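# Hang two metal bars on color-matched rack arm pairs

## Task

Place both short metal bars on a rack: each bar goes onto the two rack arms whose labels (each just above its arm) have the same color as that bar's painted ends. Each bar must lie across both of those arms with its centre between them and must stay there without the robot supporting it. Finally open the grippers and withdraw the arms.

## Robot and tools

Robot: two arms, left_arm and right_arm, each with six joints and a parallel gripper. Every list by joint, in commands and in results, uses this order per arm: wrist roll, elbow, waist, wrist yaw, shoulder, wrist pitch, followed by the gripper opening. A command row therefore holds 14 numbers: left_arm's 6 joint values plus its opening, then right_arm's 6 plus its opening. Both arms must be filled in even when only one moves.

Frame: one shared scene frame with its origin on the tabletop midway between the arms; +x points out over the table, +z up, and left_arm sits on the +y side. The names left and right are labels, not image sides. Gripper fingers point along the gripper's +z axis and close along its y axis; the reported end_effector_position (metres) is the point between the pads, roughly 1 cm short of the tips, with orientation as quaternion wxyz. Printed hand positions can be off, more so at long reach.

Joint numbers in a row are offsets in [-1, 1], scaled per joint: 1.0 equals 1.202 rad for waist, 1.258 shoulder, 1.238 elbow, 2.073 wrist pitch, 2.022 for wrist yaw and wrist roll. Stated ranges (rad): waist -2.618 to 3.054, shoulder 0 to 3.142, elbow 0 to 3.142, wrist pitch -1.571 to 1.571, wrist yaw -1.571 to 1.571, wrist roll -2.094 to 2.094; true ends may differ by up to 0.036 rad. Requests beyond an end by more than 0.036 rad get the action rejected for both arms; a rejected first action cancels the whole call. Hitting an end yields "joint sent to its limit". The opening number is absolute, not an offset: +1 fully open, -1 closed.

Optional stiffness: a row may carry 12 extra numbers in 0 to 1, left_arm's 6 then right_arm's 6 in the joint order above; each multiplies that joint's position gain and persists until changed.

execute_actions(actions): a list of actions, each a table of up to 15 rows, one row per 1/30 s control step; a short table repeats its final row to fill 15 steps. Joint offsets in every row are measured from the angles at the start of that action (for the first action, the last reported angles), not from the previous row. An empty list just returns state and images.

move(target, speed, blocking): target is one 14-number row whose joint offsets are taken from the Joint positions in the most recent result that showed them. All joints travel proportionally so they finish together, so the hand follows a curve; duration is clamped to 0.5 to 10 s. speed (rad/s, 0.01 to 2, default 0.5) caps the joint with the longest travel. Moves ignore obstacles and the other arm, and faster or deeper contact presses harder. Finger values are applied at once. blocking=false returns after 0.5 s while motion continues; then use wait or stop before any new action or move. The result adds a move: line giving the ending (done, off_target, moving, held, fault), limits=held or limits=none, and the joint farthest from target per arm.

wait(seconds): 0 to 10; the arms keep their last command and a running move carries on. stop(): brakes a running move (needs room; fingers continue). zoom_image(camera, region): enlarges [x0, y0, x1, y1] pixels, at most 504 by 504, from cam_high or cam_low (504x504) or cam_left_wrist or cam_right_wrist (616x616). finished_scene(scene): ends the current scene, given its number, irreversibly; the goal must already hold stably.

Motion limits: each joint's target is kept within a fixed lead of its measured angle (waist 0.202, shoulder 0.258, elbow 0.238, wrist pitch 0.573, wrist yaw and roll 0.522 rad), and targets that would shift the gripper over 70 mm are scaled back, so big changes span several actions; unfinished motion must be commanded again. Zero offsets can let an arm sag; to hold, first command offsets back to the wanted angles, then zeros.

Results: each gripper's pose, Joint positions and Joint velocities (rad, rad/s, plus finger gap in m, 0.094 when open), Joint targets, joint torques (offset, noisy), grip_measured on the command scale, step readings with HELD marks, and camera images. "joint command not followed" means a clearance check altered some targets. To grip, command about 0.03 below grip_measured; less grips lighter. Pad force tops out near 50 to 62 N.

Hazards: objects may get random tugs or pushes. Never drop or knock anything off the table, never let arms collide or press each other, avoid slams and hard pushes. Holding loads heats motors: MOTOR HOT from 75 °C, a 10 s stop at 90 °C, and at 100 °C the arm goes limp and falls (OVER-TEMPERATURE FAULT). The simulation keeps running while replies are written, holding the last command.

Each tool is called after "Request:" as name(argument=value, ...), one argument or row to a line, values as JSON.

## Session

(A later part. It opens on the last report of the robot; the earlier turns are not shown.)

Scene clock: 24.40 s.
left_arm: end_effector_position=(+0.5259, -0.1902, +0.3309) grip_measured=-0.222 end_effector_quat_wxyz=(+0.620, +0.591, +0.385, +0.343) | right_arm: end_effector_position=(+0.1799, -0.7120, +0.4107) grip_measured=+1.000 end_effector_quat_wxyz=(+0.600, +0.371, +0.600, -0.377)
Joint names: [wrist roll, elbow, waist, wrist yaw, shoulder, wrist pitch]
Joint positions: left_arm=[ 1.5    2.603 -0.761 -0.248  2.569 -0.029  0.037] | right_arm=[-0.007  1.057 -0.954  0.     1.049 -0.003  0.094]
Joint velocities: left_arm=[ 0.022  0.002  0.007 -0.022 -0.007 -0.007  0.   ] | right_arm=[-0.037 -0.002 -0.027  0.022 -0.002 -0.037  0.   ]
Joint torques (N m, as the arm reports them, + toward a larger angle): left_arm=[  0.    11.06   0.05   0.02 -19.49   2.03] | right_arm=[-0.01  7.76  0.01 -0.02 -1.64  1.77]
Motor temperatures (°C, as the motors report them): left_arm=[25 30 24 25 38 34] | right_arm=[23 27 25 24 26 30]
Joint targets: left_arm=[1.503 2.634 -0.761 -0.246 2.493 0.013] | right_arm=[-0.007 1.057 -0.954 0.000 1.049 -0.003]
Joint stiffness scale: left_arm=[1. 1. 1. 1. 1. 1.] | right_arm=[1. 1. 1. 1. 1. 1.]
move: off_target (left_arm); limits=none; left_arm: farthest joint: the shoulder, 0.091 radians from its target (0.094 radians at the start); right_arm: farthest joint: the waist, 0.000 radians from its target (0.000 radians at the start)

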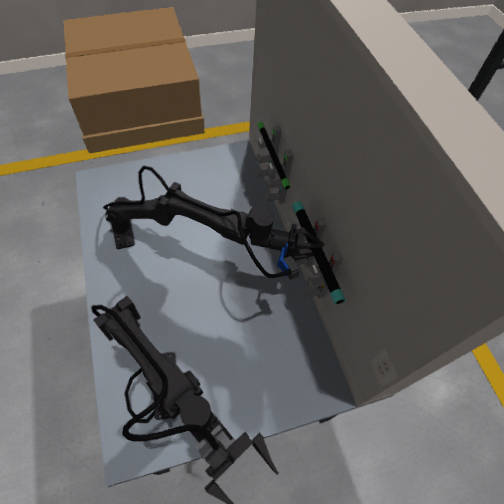

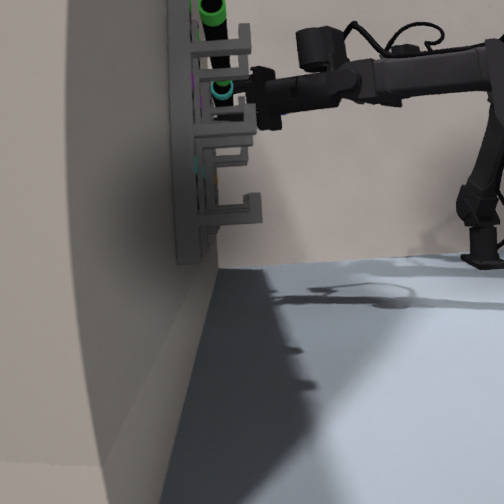

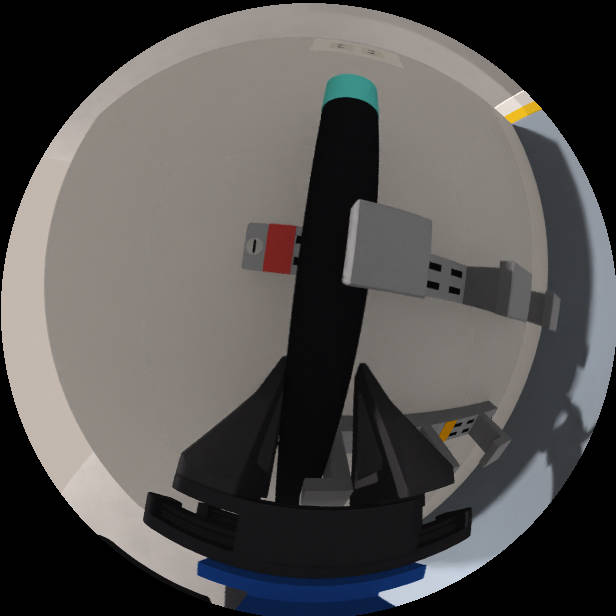

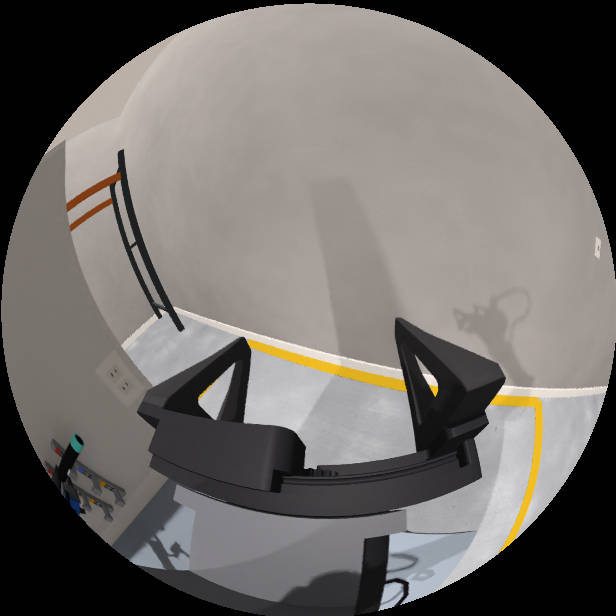

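Request:
move(
  target=[0,0.02,0,0,-0.01,0.005,0.5,0,0,0,0,0,0,1],
)

Request:
move(
  target=[0.123,0.03,-0.029,-0.047,0.09,0.182,0.5,0,0,0,0,0,0,1],
  speed=0.2,
)

Request:
move(
  target=[-0.005,0.03,0,0,-0.01,0.01,-0.45,0,0,0,0,0,0,1],
)

Scene clock: 26.07 s.
left_arm: end_effector_position=(+0.5264, -0.1905, +0.3279) grip_measured=+0.498 end_effector_quat_wxyz=(+0.617, +0.594, +0.385, +0.344) | right_arm: end_effector_position=(+0.1799, -0.7120, +0.4107) grip_measured=+1.000 end_effector_quat_wxyz=(+0.600, +0.371, +0.600, -0.377)
Joint names: [wrist roll, elbow, waist, wrist yaw, shoulder, wrist pitch]
Joint positions: left_arm=[ 1.505  2.603 -0.761 -0.248  2.572 -0.033  0.07 ] | right_arm=[-0.007  1.057 -0.954  0.     1.049 -0.003  0.094]
Joint velocities: left_arm=[ 0.022 -0.017 -0.007  0.037 -0.012  0.007  0.   ] | right_arm=[-0.037 -0.007 -0.002 -0.037  0.002 -0.022  0.   ]
Joint torques (N m, as the arm reports them, + toward a larger angle): left_arm=[ -0.09  10.54  -0.01  -0.06 -14.99   1.76] | right_arm=[-0.02  7.76  0.02 -0.02 -1.63  1.77]
Motor temperatures (°C, as the motors report them): left_arm=[25 30 24 25 39 34] | right_arm=[23 27 25 24 26 30]
Joint targets: left_arm=[1.499 2.628 -0.761 -0.248 2.557 -0.019] | right_arm=[-0.007 1.057 -0.954 0.000 1.049 -0.003]
Joint stiffness scale: left_arm=[1. 1. 1. 1. 1. 1.] | right_arm=[1. 1. 1. 1. 1. 1.]
move: off_target (left_arm); limits=none; left_arm: farthest joint: the elbow, 0.025 radians from its target (0.025 radians at the start); right_arm: farthest joint: the waist, 0.000 radians from its target (0.000 radians at the start)

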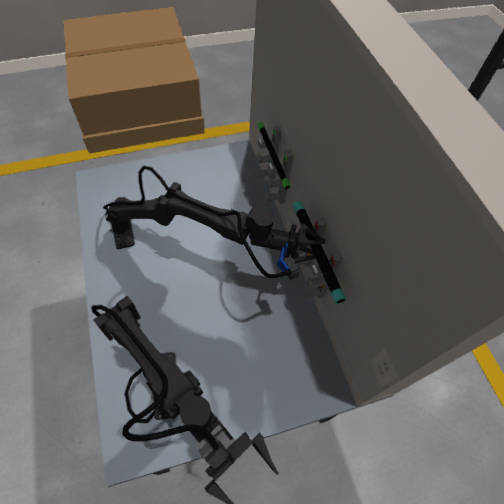

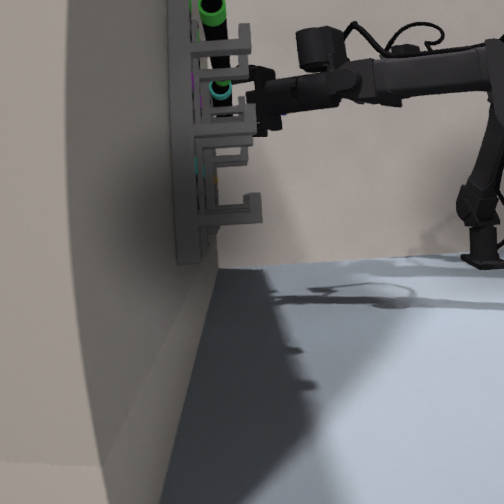

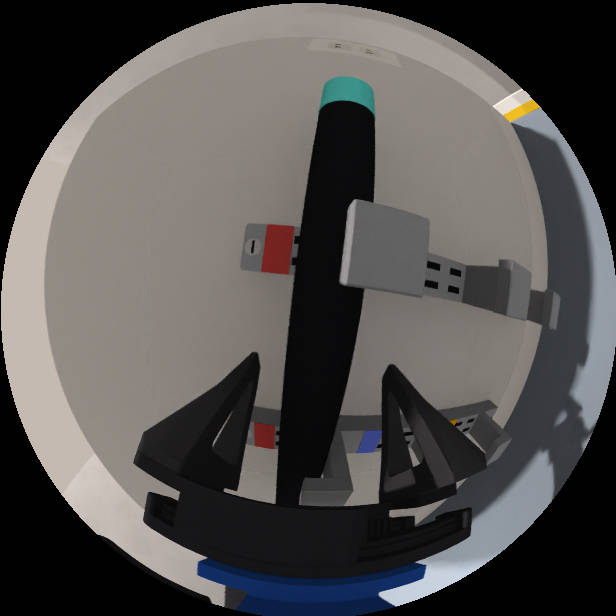

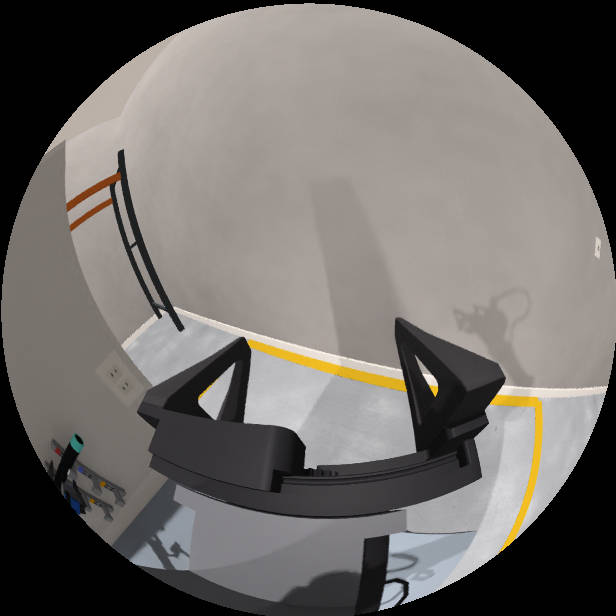

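Scene clock: 28.53 s.
left_arm: end_effector_position=(+0.5314, -0.2035, +0.3266) grip_measured=+0.498 end_effector_quat_wxyz=(+0.631, +0.544, +0.309, +0.458) | right_arm: end_effector_position=(+0.1799, -0.7120, +0.4107) grip_measured=+1.000 end_effector_quat_wxyz=(+0.600, +0.371, +0.600, -0.377)
Joint names: [wrist roll, elbow, waist, wrist yaw, shoulder, wrist pitch]
Joint positions: left_arm=[ 1.758  2.603 -0.788 -0.329  2.69   0.317  0.07 ] | right_arm=[-0.007  1.057 -0.954  0.     1.049 -0.003  0.094]
Joint velocities: left_arm=[-0.037 -0.012 -0.027 -0.007  0.007  0.037  0.001] | right_arm=[-0.007 -0.002 -0.012  0.022  0.012  0.007  0.   ]
Joint torques (N m, as the arm reports them, + toward a larger angle): left_arm=[ -0.04  11.57  -0.8   -0.13 -14.68   1.78] | right_arm=[-0.02  7.75  0.02 -0.02 -1.64  1.77]
Motor temperatures (°C, as the motors report them): left_arm=[25 30 24 25 40 34] | right_arm=[23 28 25 24 26 30]
Joint targets: left_arm=[1.753 2.640 -0.796 -0.343 2.685 0.344] | right_arm=[-0.007 1.057 -0.954 0.000 1.049 -0.003]
Joint stiffness scale: left_arm=[1. 1. 1. 1. 1. 1.] | right_arm=[1. 1. 1. 1. 1. 1.]
move: off_target (left_arm); limits=none; left_arm: farthest joint: the elbow, 0.037 radians from its target (0.037 radians at the start); right_arm: farthest joint: the waist, 0.000 radians from its target (0.000 radians at the start)

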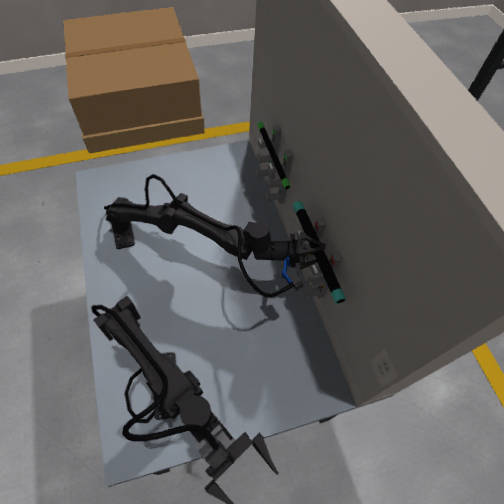

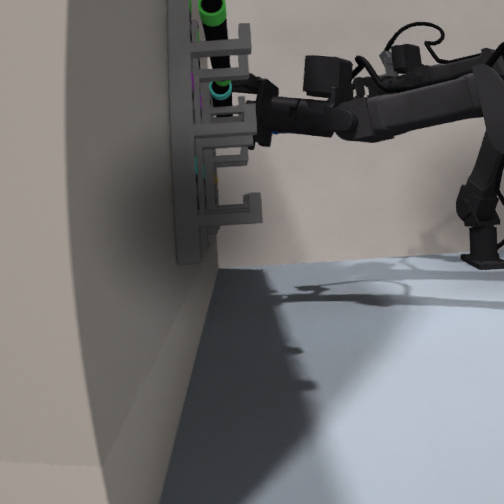

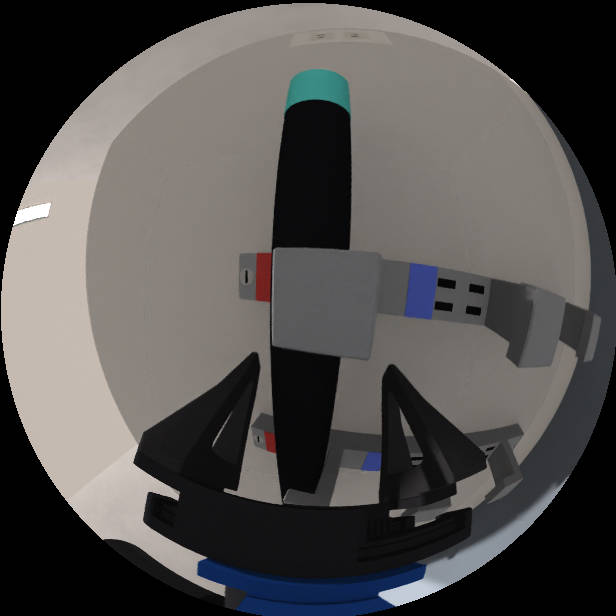

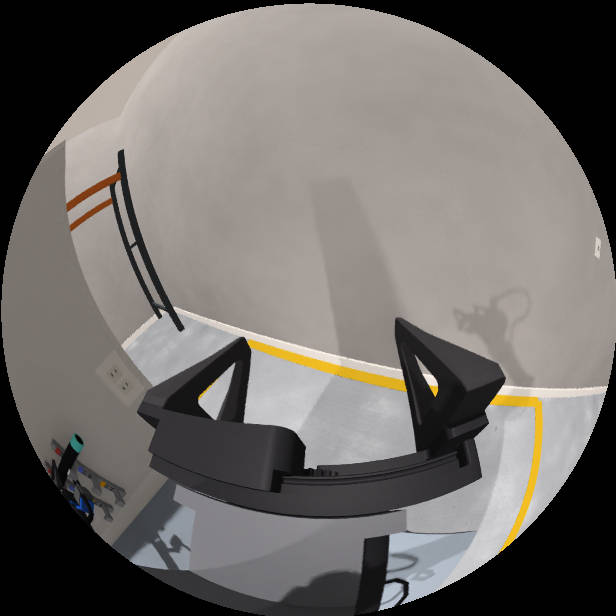

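Scene clock: 29.23 s.
left_arm: end_effector_position=(+0.5289, -0.2035, +0.3351) grip_measured=-0.400 end_effector_quat_wxyz=(+0.642, +0.534, +0.307, +0.457) | right_arm: end_effector_position=(+0.1799, -0.7120, +0.4107) grip_measured=+1.000 end_effector_quat_wxyz=(+0.600, +0.371, +0.600, -0.377)
Joint names: [wrist roll, elbow, waist, wrist yaw, shoulder, wrist pitch]
Joint positions: left_arm=[ 1.751  2.603 -0.789 -0.324  2.687  0.342  0.028] | right_arm=[-0.007  1.057 -0.954  0.     1.049 -0.003  0.094]
Joint velocities: left_arm=[ 0.037 -0.012  0.002 -0.022  0.002  0.051 -0.001] | right_arm=[-0.022 -0.007  0.002  0.022 -0.002 -0.051  0.   ]
Joint torques (N m, as the arm reports them, + toward a larger angle): left_arm=[ -0.04  11.59   0.19  -0.03 -14.94   1.44] | right_arm=[-0.01  7.76  0.01 -0.02 -1.63  1.77]
Motor temperatures (°C, as the motors report them): left_arm=[25 30 24 25 41 34] | right_arm=[23 28 25 24 26 30]
Joint targets: left_arm=[1.748 2.640 -0.788 -0.329 2.678 0.338] | right_arm=[-0.007 1.057 -0.954 0.000 1.049 -0.003]
Joint stiffness scale: left_arm=[1. 1. 1. 1. 1. 1.] | right_arm=[1. 1. 1. 1. 1. 1.]
move: off_target (left_arm); limits=none; left_arm: farthest joint: the elbow, 0.037 radians from its target (0.037 radians at the start); right_arm: farthest joint: the waist, 0.000 radians from its target (0.000 radians at the start)

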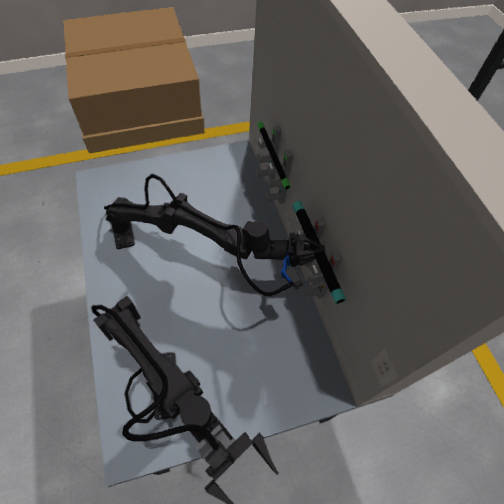

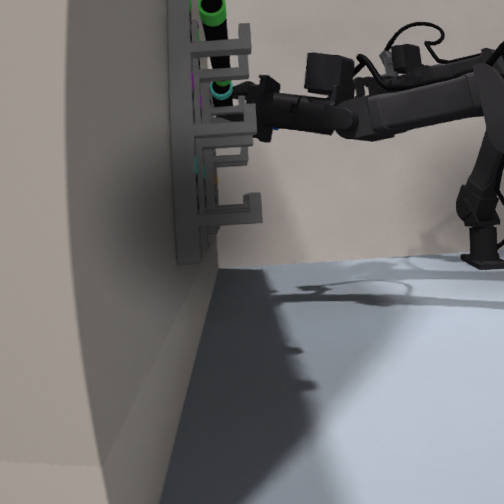

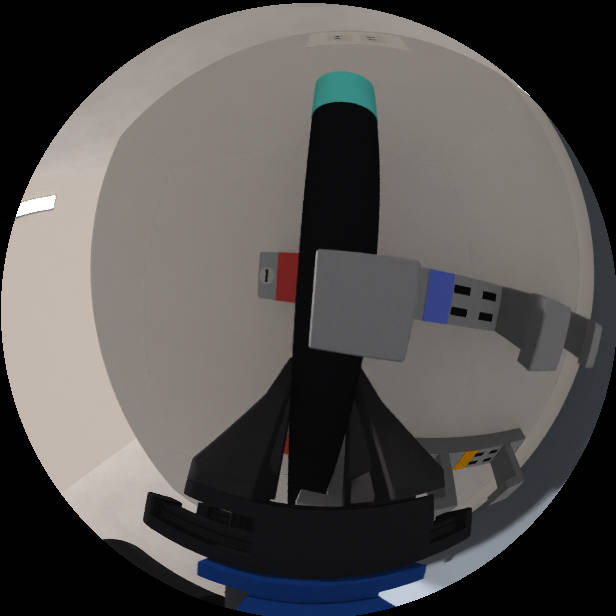

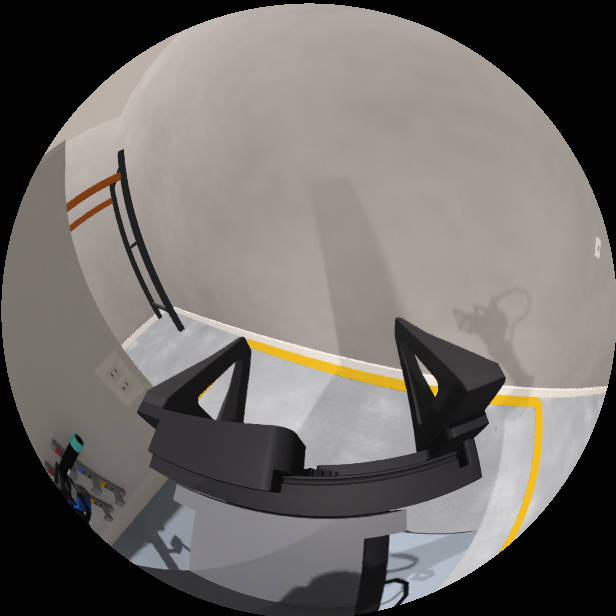

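Request:
move(
  target=[-0.005,0.03,-0.012,-0.01,-0.14,-0.03,-0.45,0,0,0,0,0,0,1],
  speed=0.12,
)

Scene clock: 31.60 s.
left_arm: end_effector_position=(+0.5077, -0.1891, +0.3996) grip_measured=-0.400 end_effector_quat_wxyz=(+0.646, +0.528, +0.308, +0.456) | right_arm: end_effector_position=(+0.1799, -0.7120, +0.4107) grip_measured=+1.000 end_effector_quat_wxyz=(+0.600, +0.371, +0.600, -0.377)
Joint names: [wrist roll, elbow, waist, wrist yaw, shoulder, wrist pitch]
Joint positions: left_arm=[ 1.748  2.603 -0.797 -0.334  2.556  0.222  0.028] | right_arm=[-0.007  1.057 -0.954  0.     1.049 -0.003  0.094]
Joint velocities: left_arm=[-0.051  0.007  0.012 -0.022 -0.007 -0.007  0.001] | right_arm=[-0.007 -0.027  0.002 -0.022  0.012  0.066  0.   ]
Joint torques (N m, as the arm reports them, + toward a larger angle): left_arm=[ -0.14  11.53  -0.48  -0.11 -17.03   2.05] | right_arm=[-0.01  7.76  0.02 -0.02 -1.63  1.77]
Motor temperatures (°C, as the motors report them): left_arm=[25 31 24 25 43 35] | right_arm=[23 28 25 24 26 31]
Joint targets: left_arm=[1.740 2.640 -0.803 -0.344 2.511 0.280] | right_arm=[-0.007 1.057 -0.954 0.000 1.049 -0.003]
Joint stiffness scale: left_arm=[1. 1. 1. 1. 1. 1.] | right_arm=[1. 1. 1. 1. 1. 1.]
move: off_target (left_arm); limits=none; left_arm: farthest joint: the wrist pitch, 0.058 radians from its target (0.062 radians at the start); right_arm: farthest joint: the waist, 0.000 radians from its target (0.000 radians at the start)

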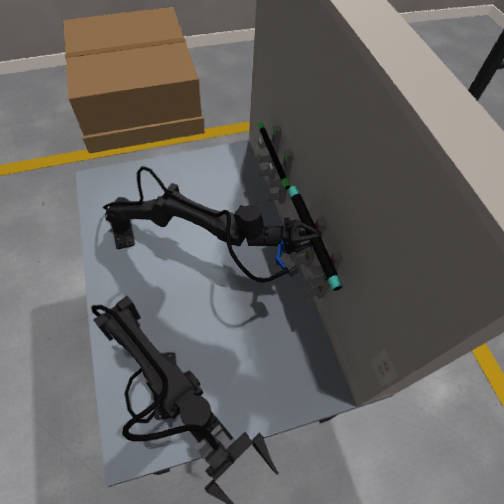

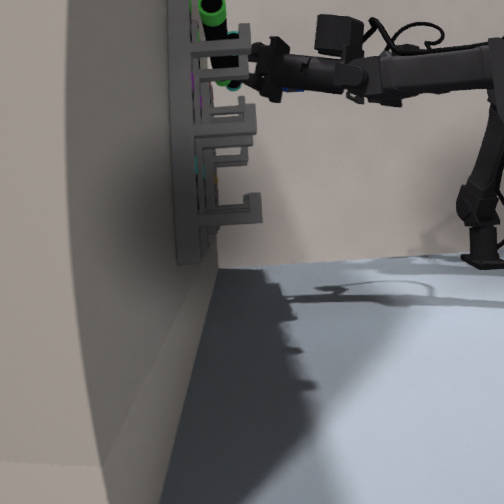

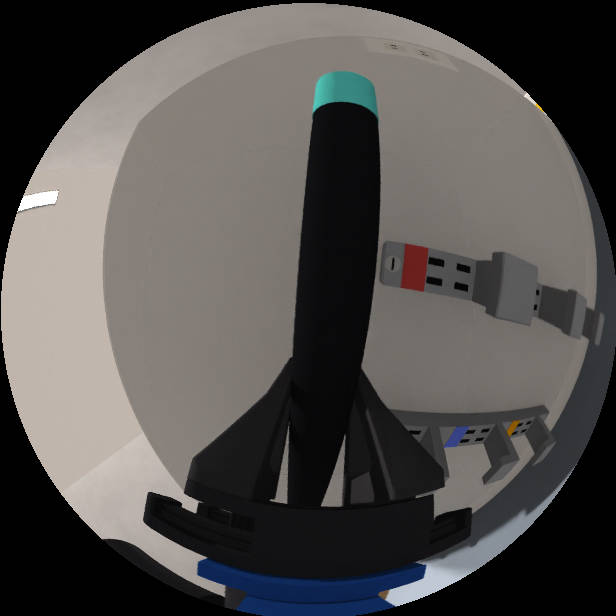

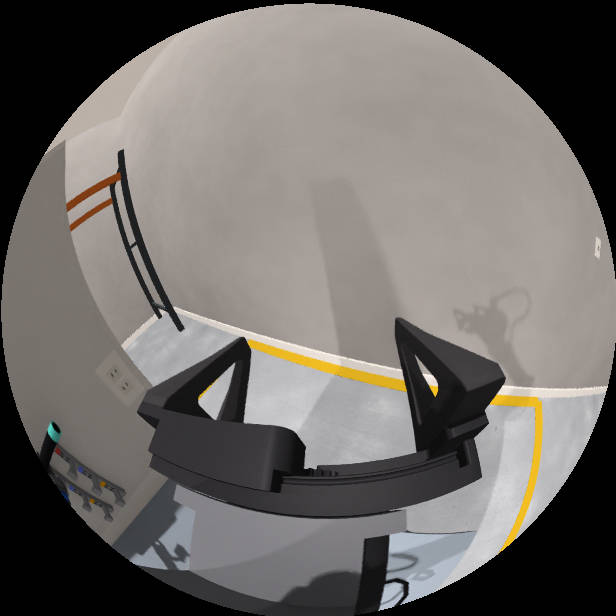

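Request:
execute_actions(
  actions=[],
)

Scene clock: 32.83 s.
left_arm: end_effector_position=(+0.5077, -0.1891, +0.3996) grip_measured=-0.400 end_effector_quat_wxyz=(+0.646, +0.528, +0.308, +0.456) | right_arm: end_effector_position=(+0.1799, -0.7120, +0.4107) grip_measured=+1.000 end_effector_quat_wxyz=(+0.600, +0.371, +0.600, -0.377)
Joint names: [wrist roll, elbow, waist, wrist yaw, shoulder, wrist pitch]
Joint positions: left_arm=[ 1.748  2.603 -0.797 -0.334  2.556  0.222  0.028] | right_arm=[-0.007  1.057 -0.954  0.     1.049 -0.003  0.094]
Joint velocities: left_arm=[-0.007 -0.017  0.007 -0.051  0.002 -0.022 -0.   ] | right_arm=[-0.051 -0.007 -0.017 -0.007  0.007 -0.007  0.   ]
Joint torques (N m, as the arm reports them, + toward a larger angle): left_arm=[ -0.09  11.24  -0.59  -0.08 -16.71   2.01] | right_arm=[-0.01  7.77  0.02 -0.02 -1.64  1.77]
Motor temperatures (°C, as the motors report them): left_arm=[25 31 24 25 44 35] | right_arm=[23 28 25 24 26 31]
Joint targets: left_arm=[1.740 2.640 -0.803 -0.344 2.511 0.280] | right_arm=[-0.007 1.057 -0.954 0.000 1.049 -0.003]
Joint stiffness scale: left_arm=[1. 1. 1. 1. 1. 1.] | right_arm=[1. 1. 1. 1. 1. 1.]

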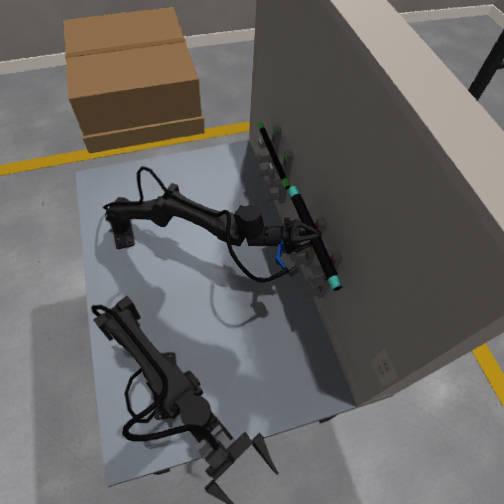

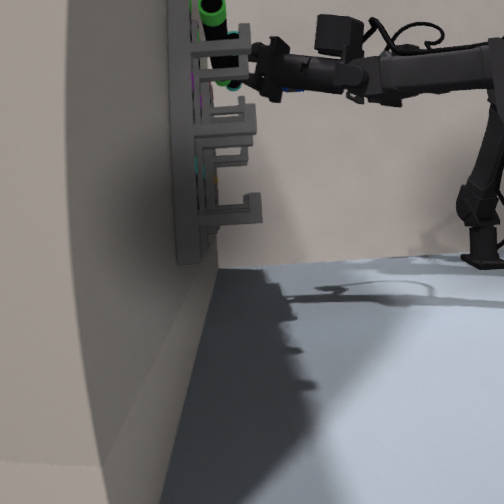

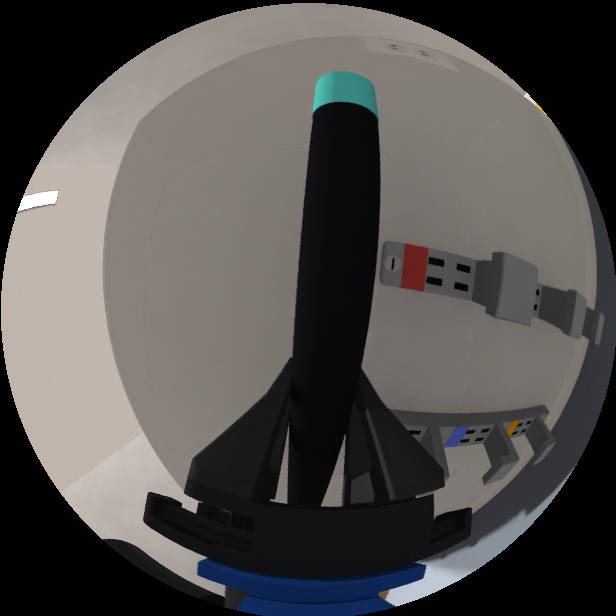

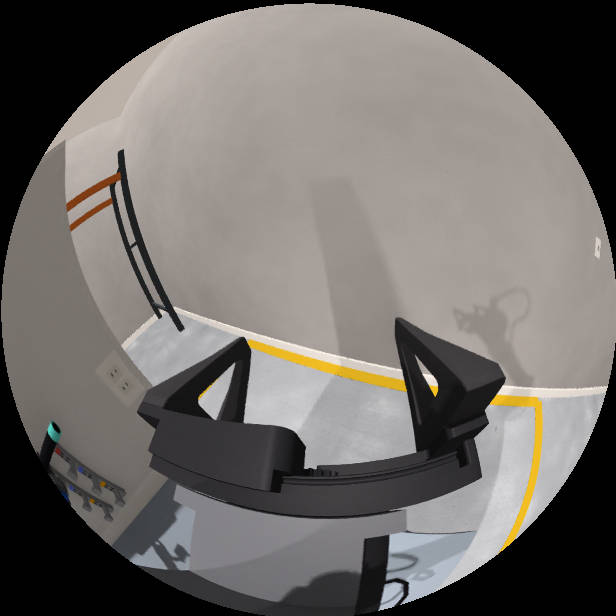

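Request:
move(
  target=[-0.095,-0.89,0,0,-0.87,-0.083,-0.45,0,0,0,0,0,0,1],
)

Request:
move(
  target=[0,-0.56,0.655,0.38,0.21,0.5,-0.45,0,0,0,0,0,0,1],
)

Scene clock: 36.17 s.
left_arm: end_effector_position=(+0.3439, -0.0290, +0.4440) grip_measured=-0.400 end_effector_quat_wxyz=(+0.596, +0.597, +0.379, +0.380) | right_arm: end_effector_position=(+0.1799, -0.7120, +0.4107) grip_measured=+1.000 end_effector_quat_wxyz=(+0.600, +0.371, +0.600, -0.377)
Joint names: [wrist roll, elbow, waist, wrist yaw, shoulder, wrist pitch]
Joint positions: left_arm=[ 1.574  1.503 -0.797 -0.335  1.494 -0.009  0.028] | right_arm=[-0.007  1.057 -0.954  0.     1.049 -0.003  0.094]
Joint velocities: left_arm=[-0.022 -0.007 -0.012 -0.022 -0.012 -0.051 -0.   ] | right_arm=[-0.037  0.027  0.007  0.007 -0.002 -0.125  0.   ]
Joint torques (N m, as the arm reports them, + toward a larger angle): left_arm=[-0.21  7.94 -0.07  0.06 -8.26  2.17] | right_arm=[-0.01  7.75  0.01 -0.02 -1.64  1.77]
Motor temperatures (°C, as the motors report them): left_arm=[25 30 24 25 44 36] | right_arm=[23 28 25 24 26 31]
Joint targets: left_arm=[1.555 1.501 -0.797 -0.334 1.461 0.050] | right_arm=[-0.007 1.057 -0.954 0.000 1.049 -0.003]
Joint stiffness scale: left_arm=[1. 1. 1. 1. 1. 1.] | right_arm=[1. 1. 1. 1. 1. 1.]
move: off_target (left_arm); limits=none; left_arm: farthest joint: the wrist pitch, 0.059 radians from its target (0.172 radians at the start); right_arm: farthest joint: the waist, 0.000 radians from its target (0.000 radians at the start)

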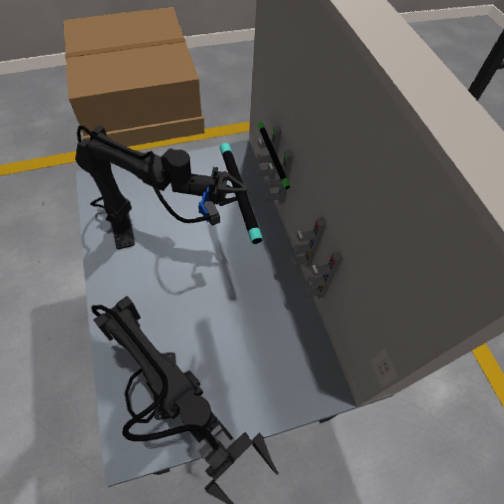

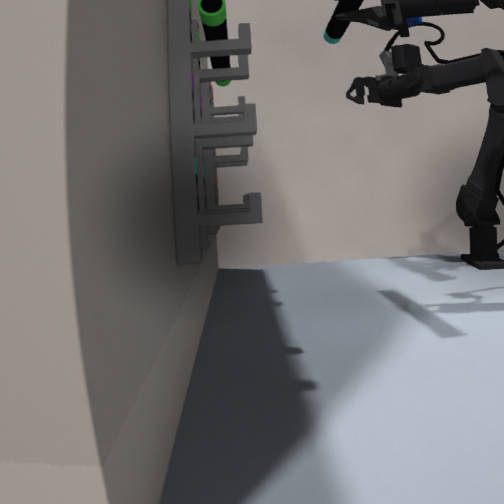

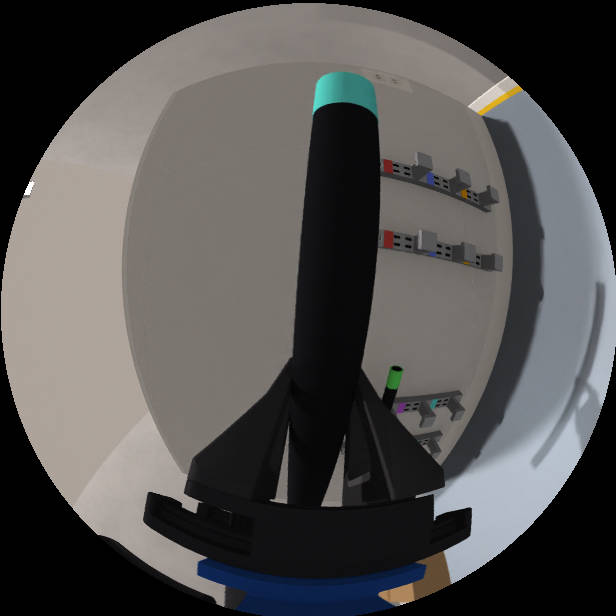

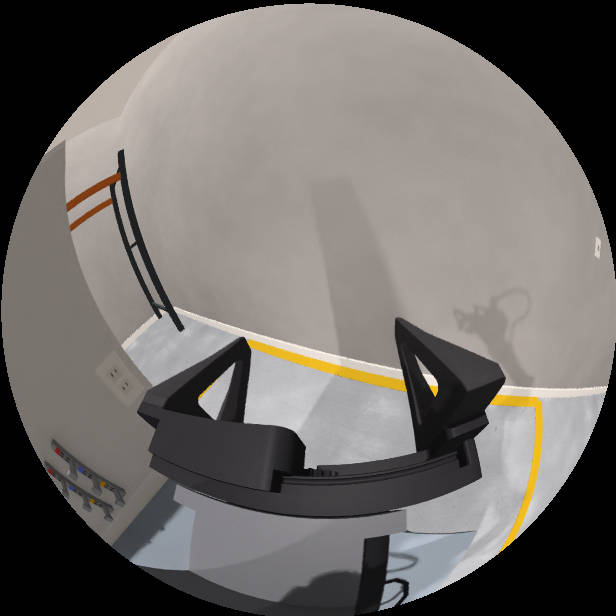

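Scene clock: 39.07 s.
left_arm: end_effector_position=(+0.4527, +0.2014, +0.2097) grip_measured=-0.400 end_effector_quat_wxyz=(+0.588, +0.592, +0.388, +0.391) | right_arm: end_effector_position=(+0.1799, -0.7120, +0.4107) grip_measured=+1.000 end_effector_quat_wxyz=(+0.600, +0.371, +0.600, -0.377)
Joint names: [wrist roll, elbow, waist, wrist yaw, shoulder, wrist pitch]
Joint positions: left_arm=[ 1.579  0.809 -0.009  0.419  1.773  0.961  0.028] | right_arm=[-0.007  1.057 -0.954  0.     1.049 -0.003  0.094]
Joint velocities: left_arm=[ 0.066 -0.012 -0.007 -0.066 -0.007 -0.022 -0.001] | right_arm=[-0.066 -0.012 -0.012 -0.037  0.002  0.051  0.   ]
Joint torques (N m, as the arm reports them, + toward a larger angle): left_arm=[-0.06  6.7   0.06  0.1  -8.1   2.21] | right_arm=[-0.01  7.76  0.01 -0.02 -1.63  1.77]
Motor temperatures (°C, as the motors report them): left_arm=[25 30 24 25 42 36] | right_arm=[23 28 25 24 26 31]
Joint targets: left_arm=[1.574 0.810 -0.010 0.433 1.759 1.028] | right_arm=[-0.007 1.057 -0.954 0.000 1.049 -0.003]
Joint stiffness scale: left_arm=[1. 1. 1. 1. 1. 1.] | right_arm=[1. 1. 1. 1. 1. 1.]
move: off_target (left_arm); limits=none; left_arm: farthest joint: the wrist pitch, 0.066 radians from its target (1.036 radians at the start); right_arm: farthest joint: the waist, 0.000 radians from its target (0.000 radians at the start)

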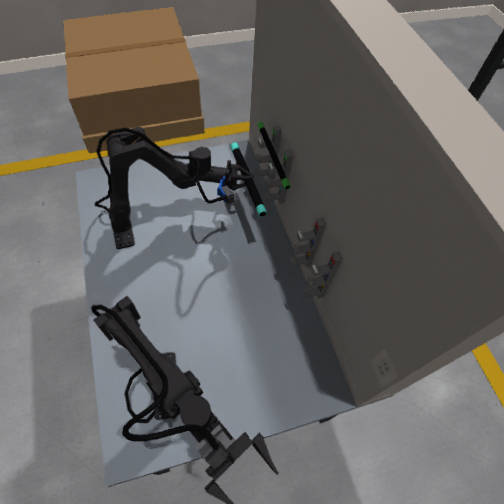

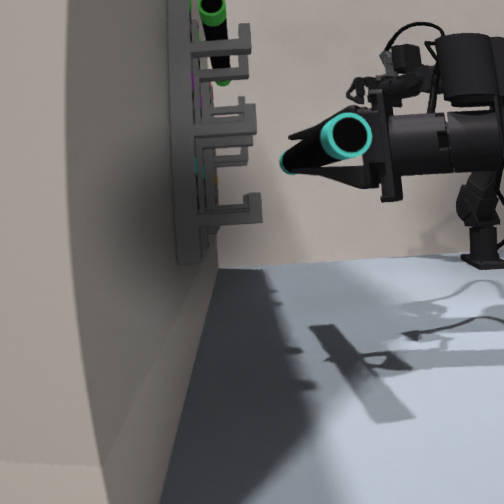

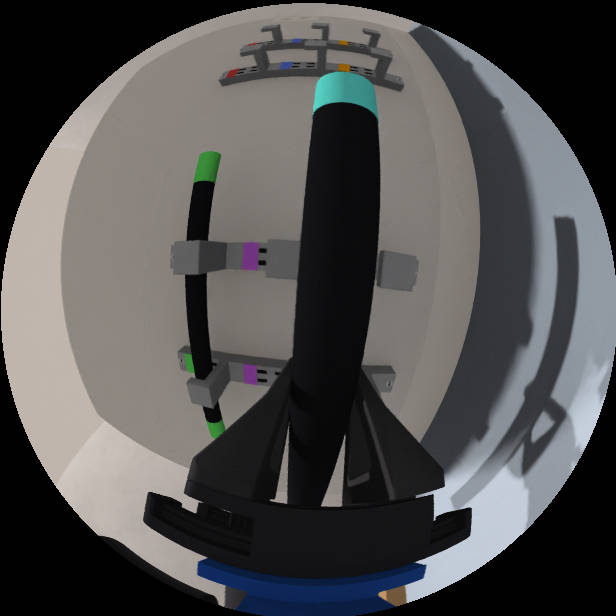

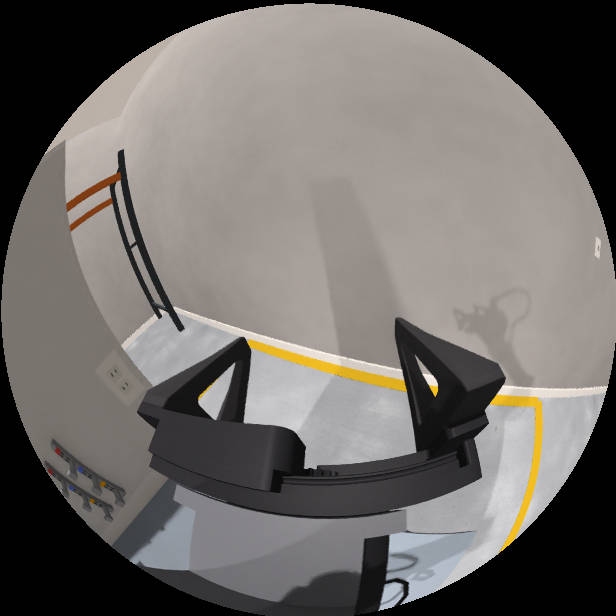

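Request:
execute_actions(
  actions=[
    [[-0.008,0.02,0,0.006,0.01,0.035,-0.45,0,0,0,0,0,0,1],[-0.008,0.04,0,0.006,0.025,0.04,-0.45,0,0,0,0,0,0,1],[-0.008,0.06,0,0.006,0.045,0.045,-0.45,0,0,0,0,0,0,1],[-0.008,0.083,0,0.006,0.065,0.048,-0.45,0,0,0,0,0,0,1]],
    [[-0.008,0.084,0,0.006,0.025,0.017,-0.45,0,0,0,0,0,0,1]],
  ],
)

Scene clock: 40.53 s.
left_arm: end_effector_position=(+0.4839, +0.2006, +0.1933) grip_measured=-0.400 end_effector_quat_wxyz=(+0.588, +0.595, +0.387, +0.387) | right_arm: end_effector_position=(+0.1799, -0.7120, +0.4107) grip_measured=+1.000 end_effector_quat_wxyz=(+0.600, +0.371, +0.600, -0.377)
Joint names: [wrist roll, elbow, waist, wrist yaw, shoulder, wrist pitch]
Joint positions: left_arm=[ 1.579  0.925 -0.009  0.427  1.915  0.981  0.028] | right_arm=[-0.007  1.057 -0.954  0.     1.049 -0.003  0.094]
Joint velocities: left_arm=[ 0.007 -0.017 -0.007 -0.007 -0.012 -0.037  0.   ] | right_arm=[ 0.022  0.002  0.007 -0.037 -0.002  0.022  0.   ]
Joint torques (N m, as the arm reports them, + toward a larger angle): left_arm=[-0.13 10.64  0.02  0.1  -8.94  2.03] | right_arm=[-0.01  7.78  0.02 -0.02 -1.64  1.77]
Motor temperatures (°C, as the motors report them): left_arm=[25 30 24 25 42 37] | right_arm=[23 28 25 24 26 31]
Joint targets: left_arm=[1.563 0.969 -0.009 0.435 1.904 1.028] | right_arm=[-0.007 1.057 -0.954 0.000 1.049 -0.003]
Joint stiffness scale: left_arm=[1. 1. 1. 1. 1. 1.] | right_arm=[1. 1. 1. 1. 1. 1.]
Step readings (joint positions; steps 1 to 15: 1st action; 16 to 30: 2nd action):
0: left_arm=[1.579 0.809 -0.009 0.419 1.773 0.961] | right_arm=[-0.007 1.057 -0.954 0.000 1.049 -0.003]
1: left_arm=[1.579 0.809 -0.009 0.420 1.775 0.963] | right_arm=[-0.007 1.057 -0.954 0.000 1.049 -0.003]
2: left_arm=[1.579 0.809 -0.009 0.420 1.781 0.972] | right_arm=[-0.007 1.057 -0.954 0.000 1.049 -0.003]
4: left_arm=[1.579 0.829 -0.009 0.423 1.812 0.984] | right_arm=[-0.007 1.057 -0.954 0.000 1.049 -0.003]
8: left_arm=[1.579 0.865 -0.009 0.423 1.869 0.988] | right_arm=[-0.007 1.057 -0.954 0.000 1.049 -0.003]
15: left_arm=[1.579 0.865 -0.009 0.423 1.873 0.993] | right_arm=[-0.007 1.057 -0.954 0.000 1.049 -0.003]
16: left_arm=[1.579 0.873 -0.009 0.426 1.878 0.991] | right_arm=[-0.007 1.057 -0.954 0.000 1.049 -0.003]
17: left_arm=[1.579 0.891 -0.009 0.427 1.890 0.988] | right_arm=[-0.007 1.057 -0.954 0.000 1.049 -0.003]
19: left_arm=[1.579 0.919 -0.009 0.427 1.910 0.987] | right_arm=[-0.007 1.057 -0.954 0.000 1.049 -0.003]
23: left_arm=[1.579 0.925 -0.009 0.427 1.915 0.983] | right_arm=[-0.007 1.057 -0.954 0.000 1.049 -0.003]
30: Joint positions above

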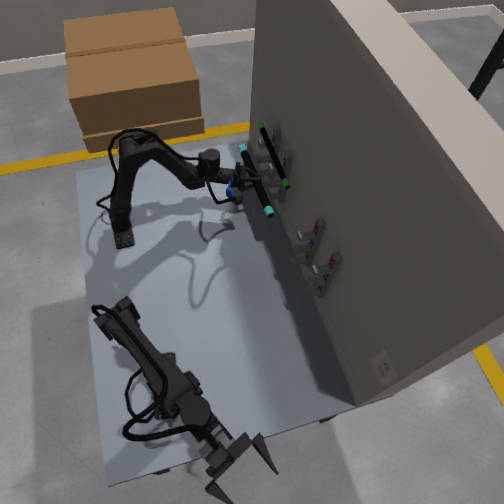

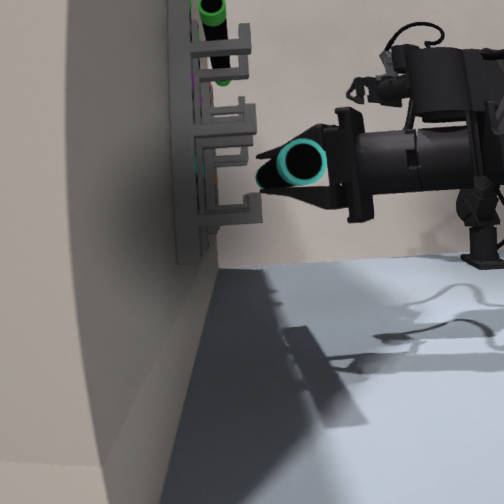

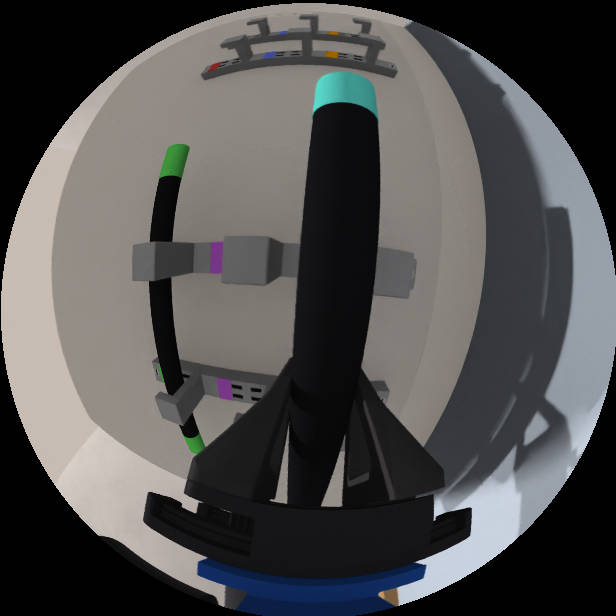

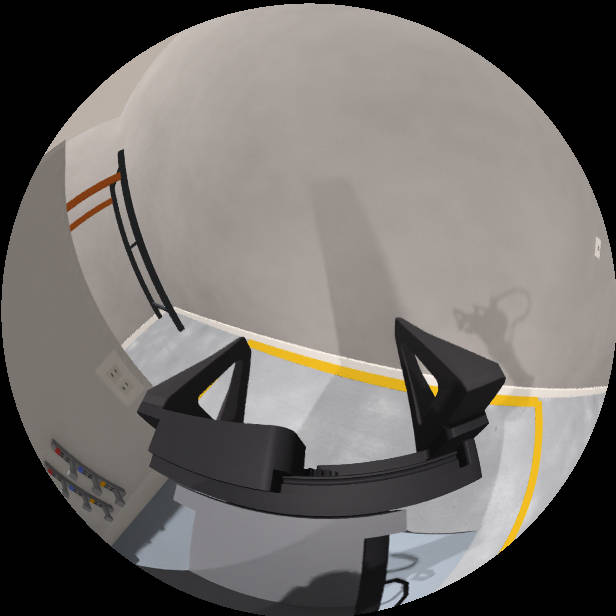

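Height near OK; rise slightly.

Request:
execute_actions(
  actions=[
    [[-0.008,0.09,0,0,0.02,0.016,-0.45,0,0,0,0,0,0,1]],
    [[-0.008,0.087,0,0,0.025,0.013,-0.45,0,0,0,0,0,0,1]],
    [[-0.008,0.087,0,0,0.025,0.013,-0.45,0,0,0,0,0,0,1]],
  ],
)

Scene clock: 42.47 s.
left_arm: end_effector_position=(+0.5253, +0.2008, +0.1960) grip_measured=-0.400 end_effector_quat_wxyz=(+0.591, +0.593, +0.383, +0.390) | right_arm: end_effector_position=(+0.1799, -0.7120, +0.4107) grip_measured=+1.000 end_effector_quat_wxyz=(+0.600, +0.371, +0.600, -0.377)
Joint names: [wrist roll, elbow, waist, wrist yaw, shoulder, wrist pitch]
Joint positions: left_arm=[ 1.579  1.118 -0.009  0.429  2.04   0.926  0.028] | right_arm=[-0.007  1.057 -0.954  0.     1.049 -0.003  0.094]
Joint velocities: left_arm=[ 0.007 -0.017 -0.042  0.007 -0.002  0.022 -0.001] | right_arm=[ 0.007  0.002 -0.037  0.081 -0.002  0.037  0.   ]
Joint torques (N m, as the arm reports them, + toward a larger angle): left_arm=[ -0.2   10.99   0.04  -0.02 -10.45   2.  ] | right_arm=[-0.01  7.76  0.01 -0.02 -1.63  1.77]
Motor temperatures (°C, as the motors report them): left_arm=[25 30 24 25 41 37] | right_arm=[23 28 25 24 26 31]
Joint targets: left_arm=[1.563 1.163 -0.009 0.428 2.027 0.973] | right_arm=[-0.007 1.057 -0.954 0.000 1.049 -0.003]
Joint stiffness scale: left_arm=[1. 1. 1. 1. 1. 1.] | right_arm=[1. 1. 1. 1. 1. 1.]
Step readings (joint positions; steps 1 to 15: 1st action; 16 to 30: 2nd action; 31 to 45: 3rd action):
0: left_arm=[1.579 0.925 -0.009 0.427 1.915 0.980] | right_arm=[-0.007 1.057 -0.954 0.000 1.049 -0.003]
1: left_arm=[1.579 0.934 -0.009 0.428 1.920 0.977] | right_arm=[-0.007 1.057 -0.954 0.000 1.049 -0.003]
2: left_arm=[1.579 0.954 -0.009 0.428 1.931 0.973] | right_arm=[-0.007 1.057 -0.954 0.000 1.049 -0.003]
4: left_arm=[1.579 0.984 -0.009 0.428 1.949 0.970] | right_arm=[-0.007 1.057 -0.954 0.000 1.049 -0.003]
8: left_arm=[1.579 0.993 -0.009 0.428 1.952 0.970] | right_arm=[-0.007 1.057 -0.954 0.000 1.049 -0.003]
15: left_arm=[1.579 0.993 -0.009 0.428 1.952 0.967] | right_arm=[-0.007 1.057 -0.954 0.000 1.049 -0.003]
16: left_arm=[1.579 1.002 -0.009 0.429 1.957 0.963] | right_arm=[-0.007 1.057 -0.954 0.000 1.049 -0.003]
17: left_arm=[1.579 1.021 -0.009 0.430 1.970 0.960] | right_arm=[-0.007 1.057 -0.954 0.000 1.049 -0.003]
19: left_arm=[1.579 1.050 -0.009 0.429 1.990 0.956] | right_arm=[-0.007 1.057 -0.954 0.000 1.049 -0.003]
23: left_arm=[1.579 1.056 -0.009 0.428 1.996 0.950] | right_arm=[-0.007 1.057 -0.954 0.000 1.049 -0.003]
30: left_arm=[1.579 1.056 -0.009 0.428 1.996 0.947] | right_arm=[-0.007 1.057 -0.954 0.000 1.049 -0.003]
31: left_arm=[1.579 1.065 -0.009 0.430 2.001 0.943] | right_arm=[-0.007 1.057 -0.954 0.000 1.049 -0.003]
32: left_arm=[1.579 1.084 -0.009 0.430 2.014 0.940] | right_arm=[-0.007 1.057 -0.954 0.000 1.049 -0.003]
34: left_arm=[1.579 1.113 -0.009 0.430 2.034 0.937] | right_arm=[-0.007 1.057 -0.954 0.000 1.049 -0.003]
38: left_arm=[1.579 1.118 -0.009 0.429 2.040 0.929] | right_arm=[-0.007 1.057 -0.954 0.000 1.049 -0.003]
45: Joint positions above

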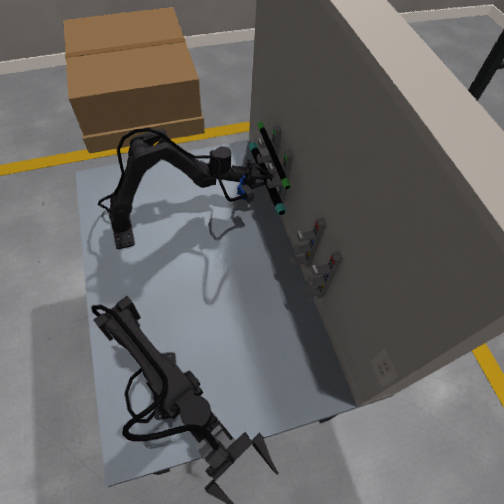

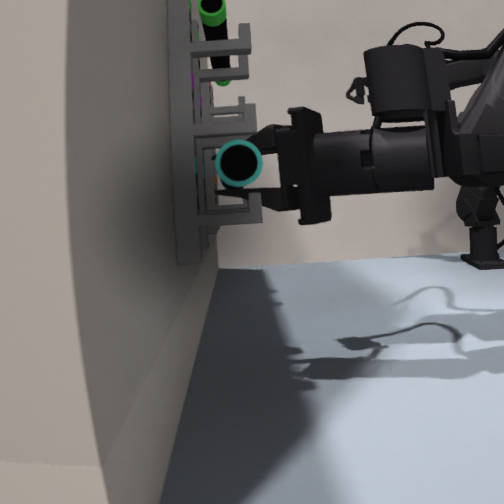

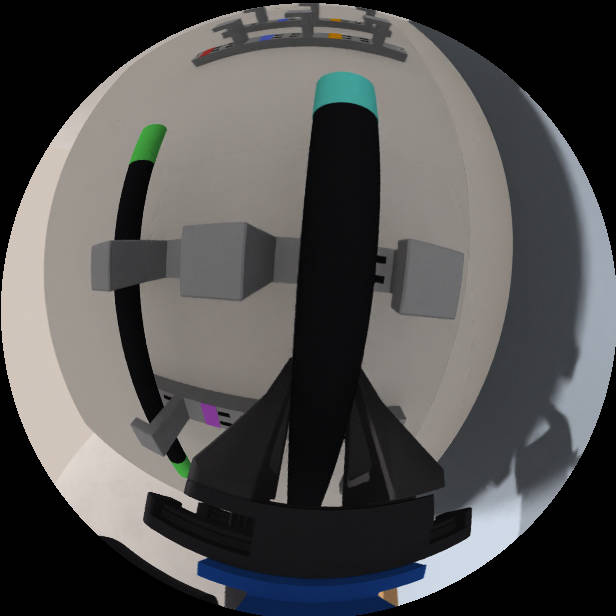

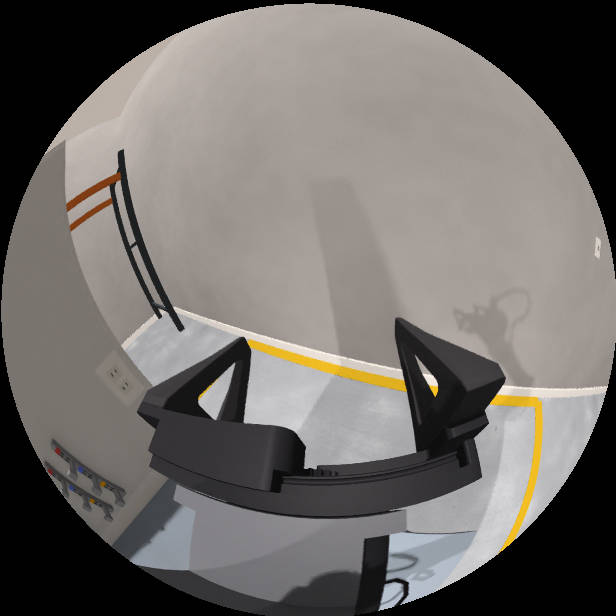

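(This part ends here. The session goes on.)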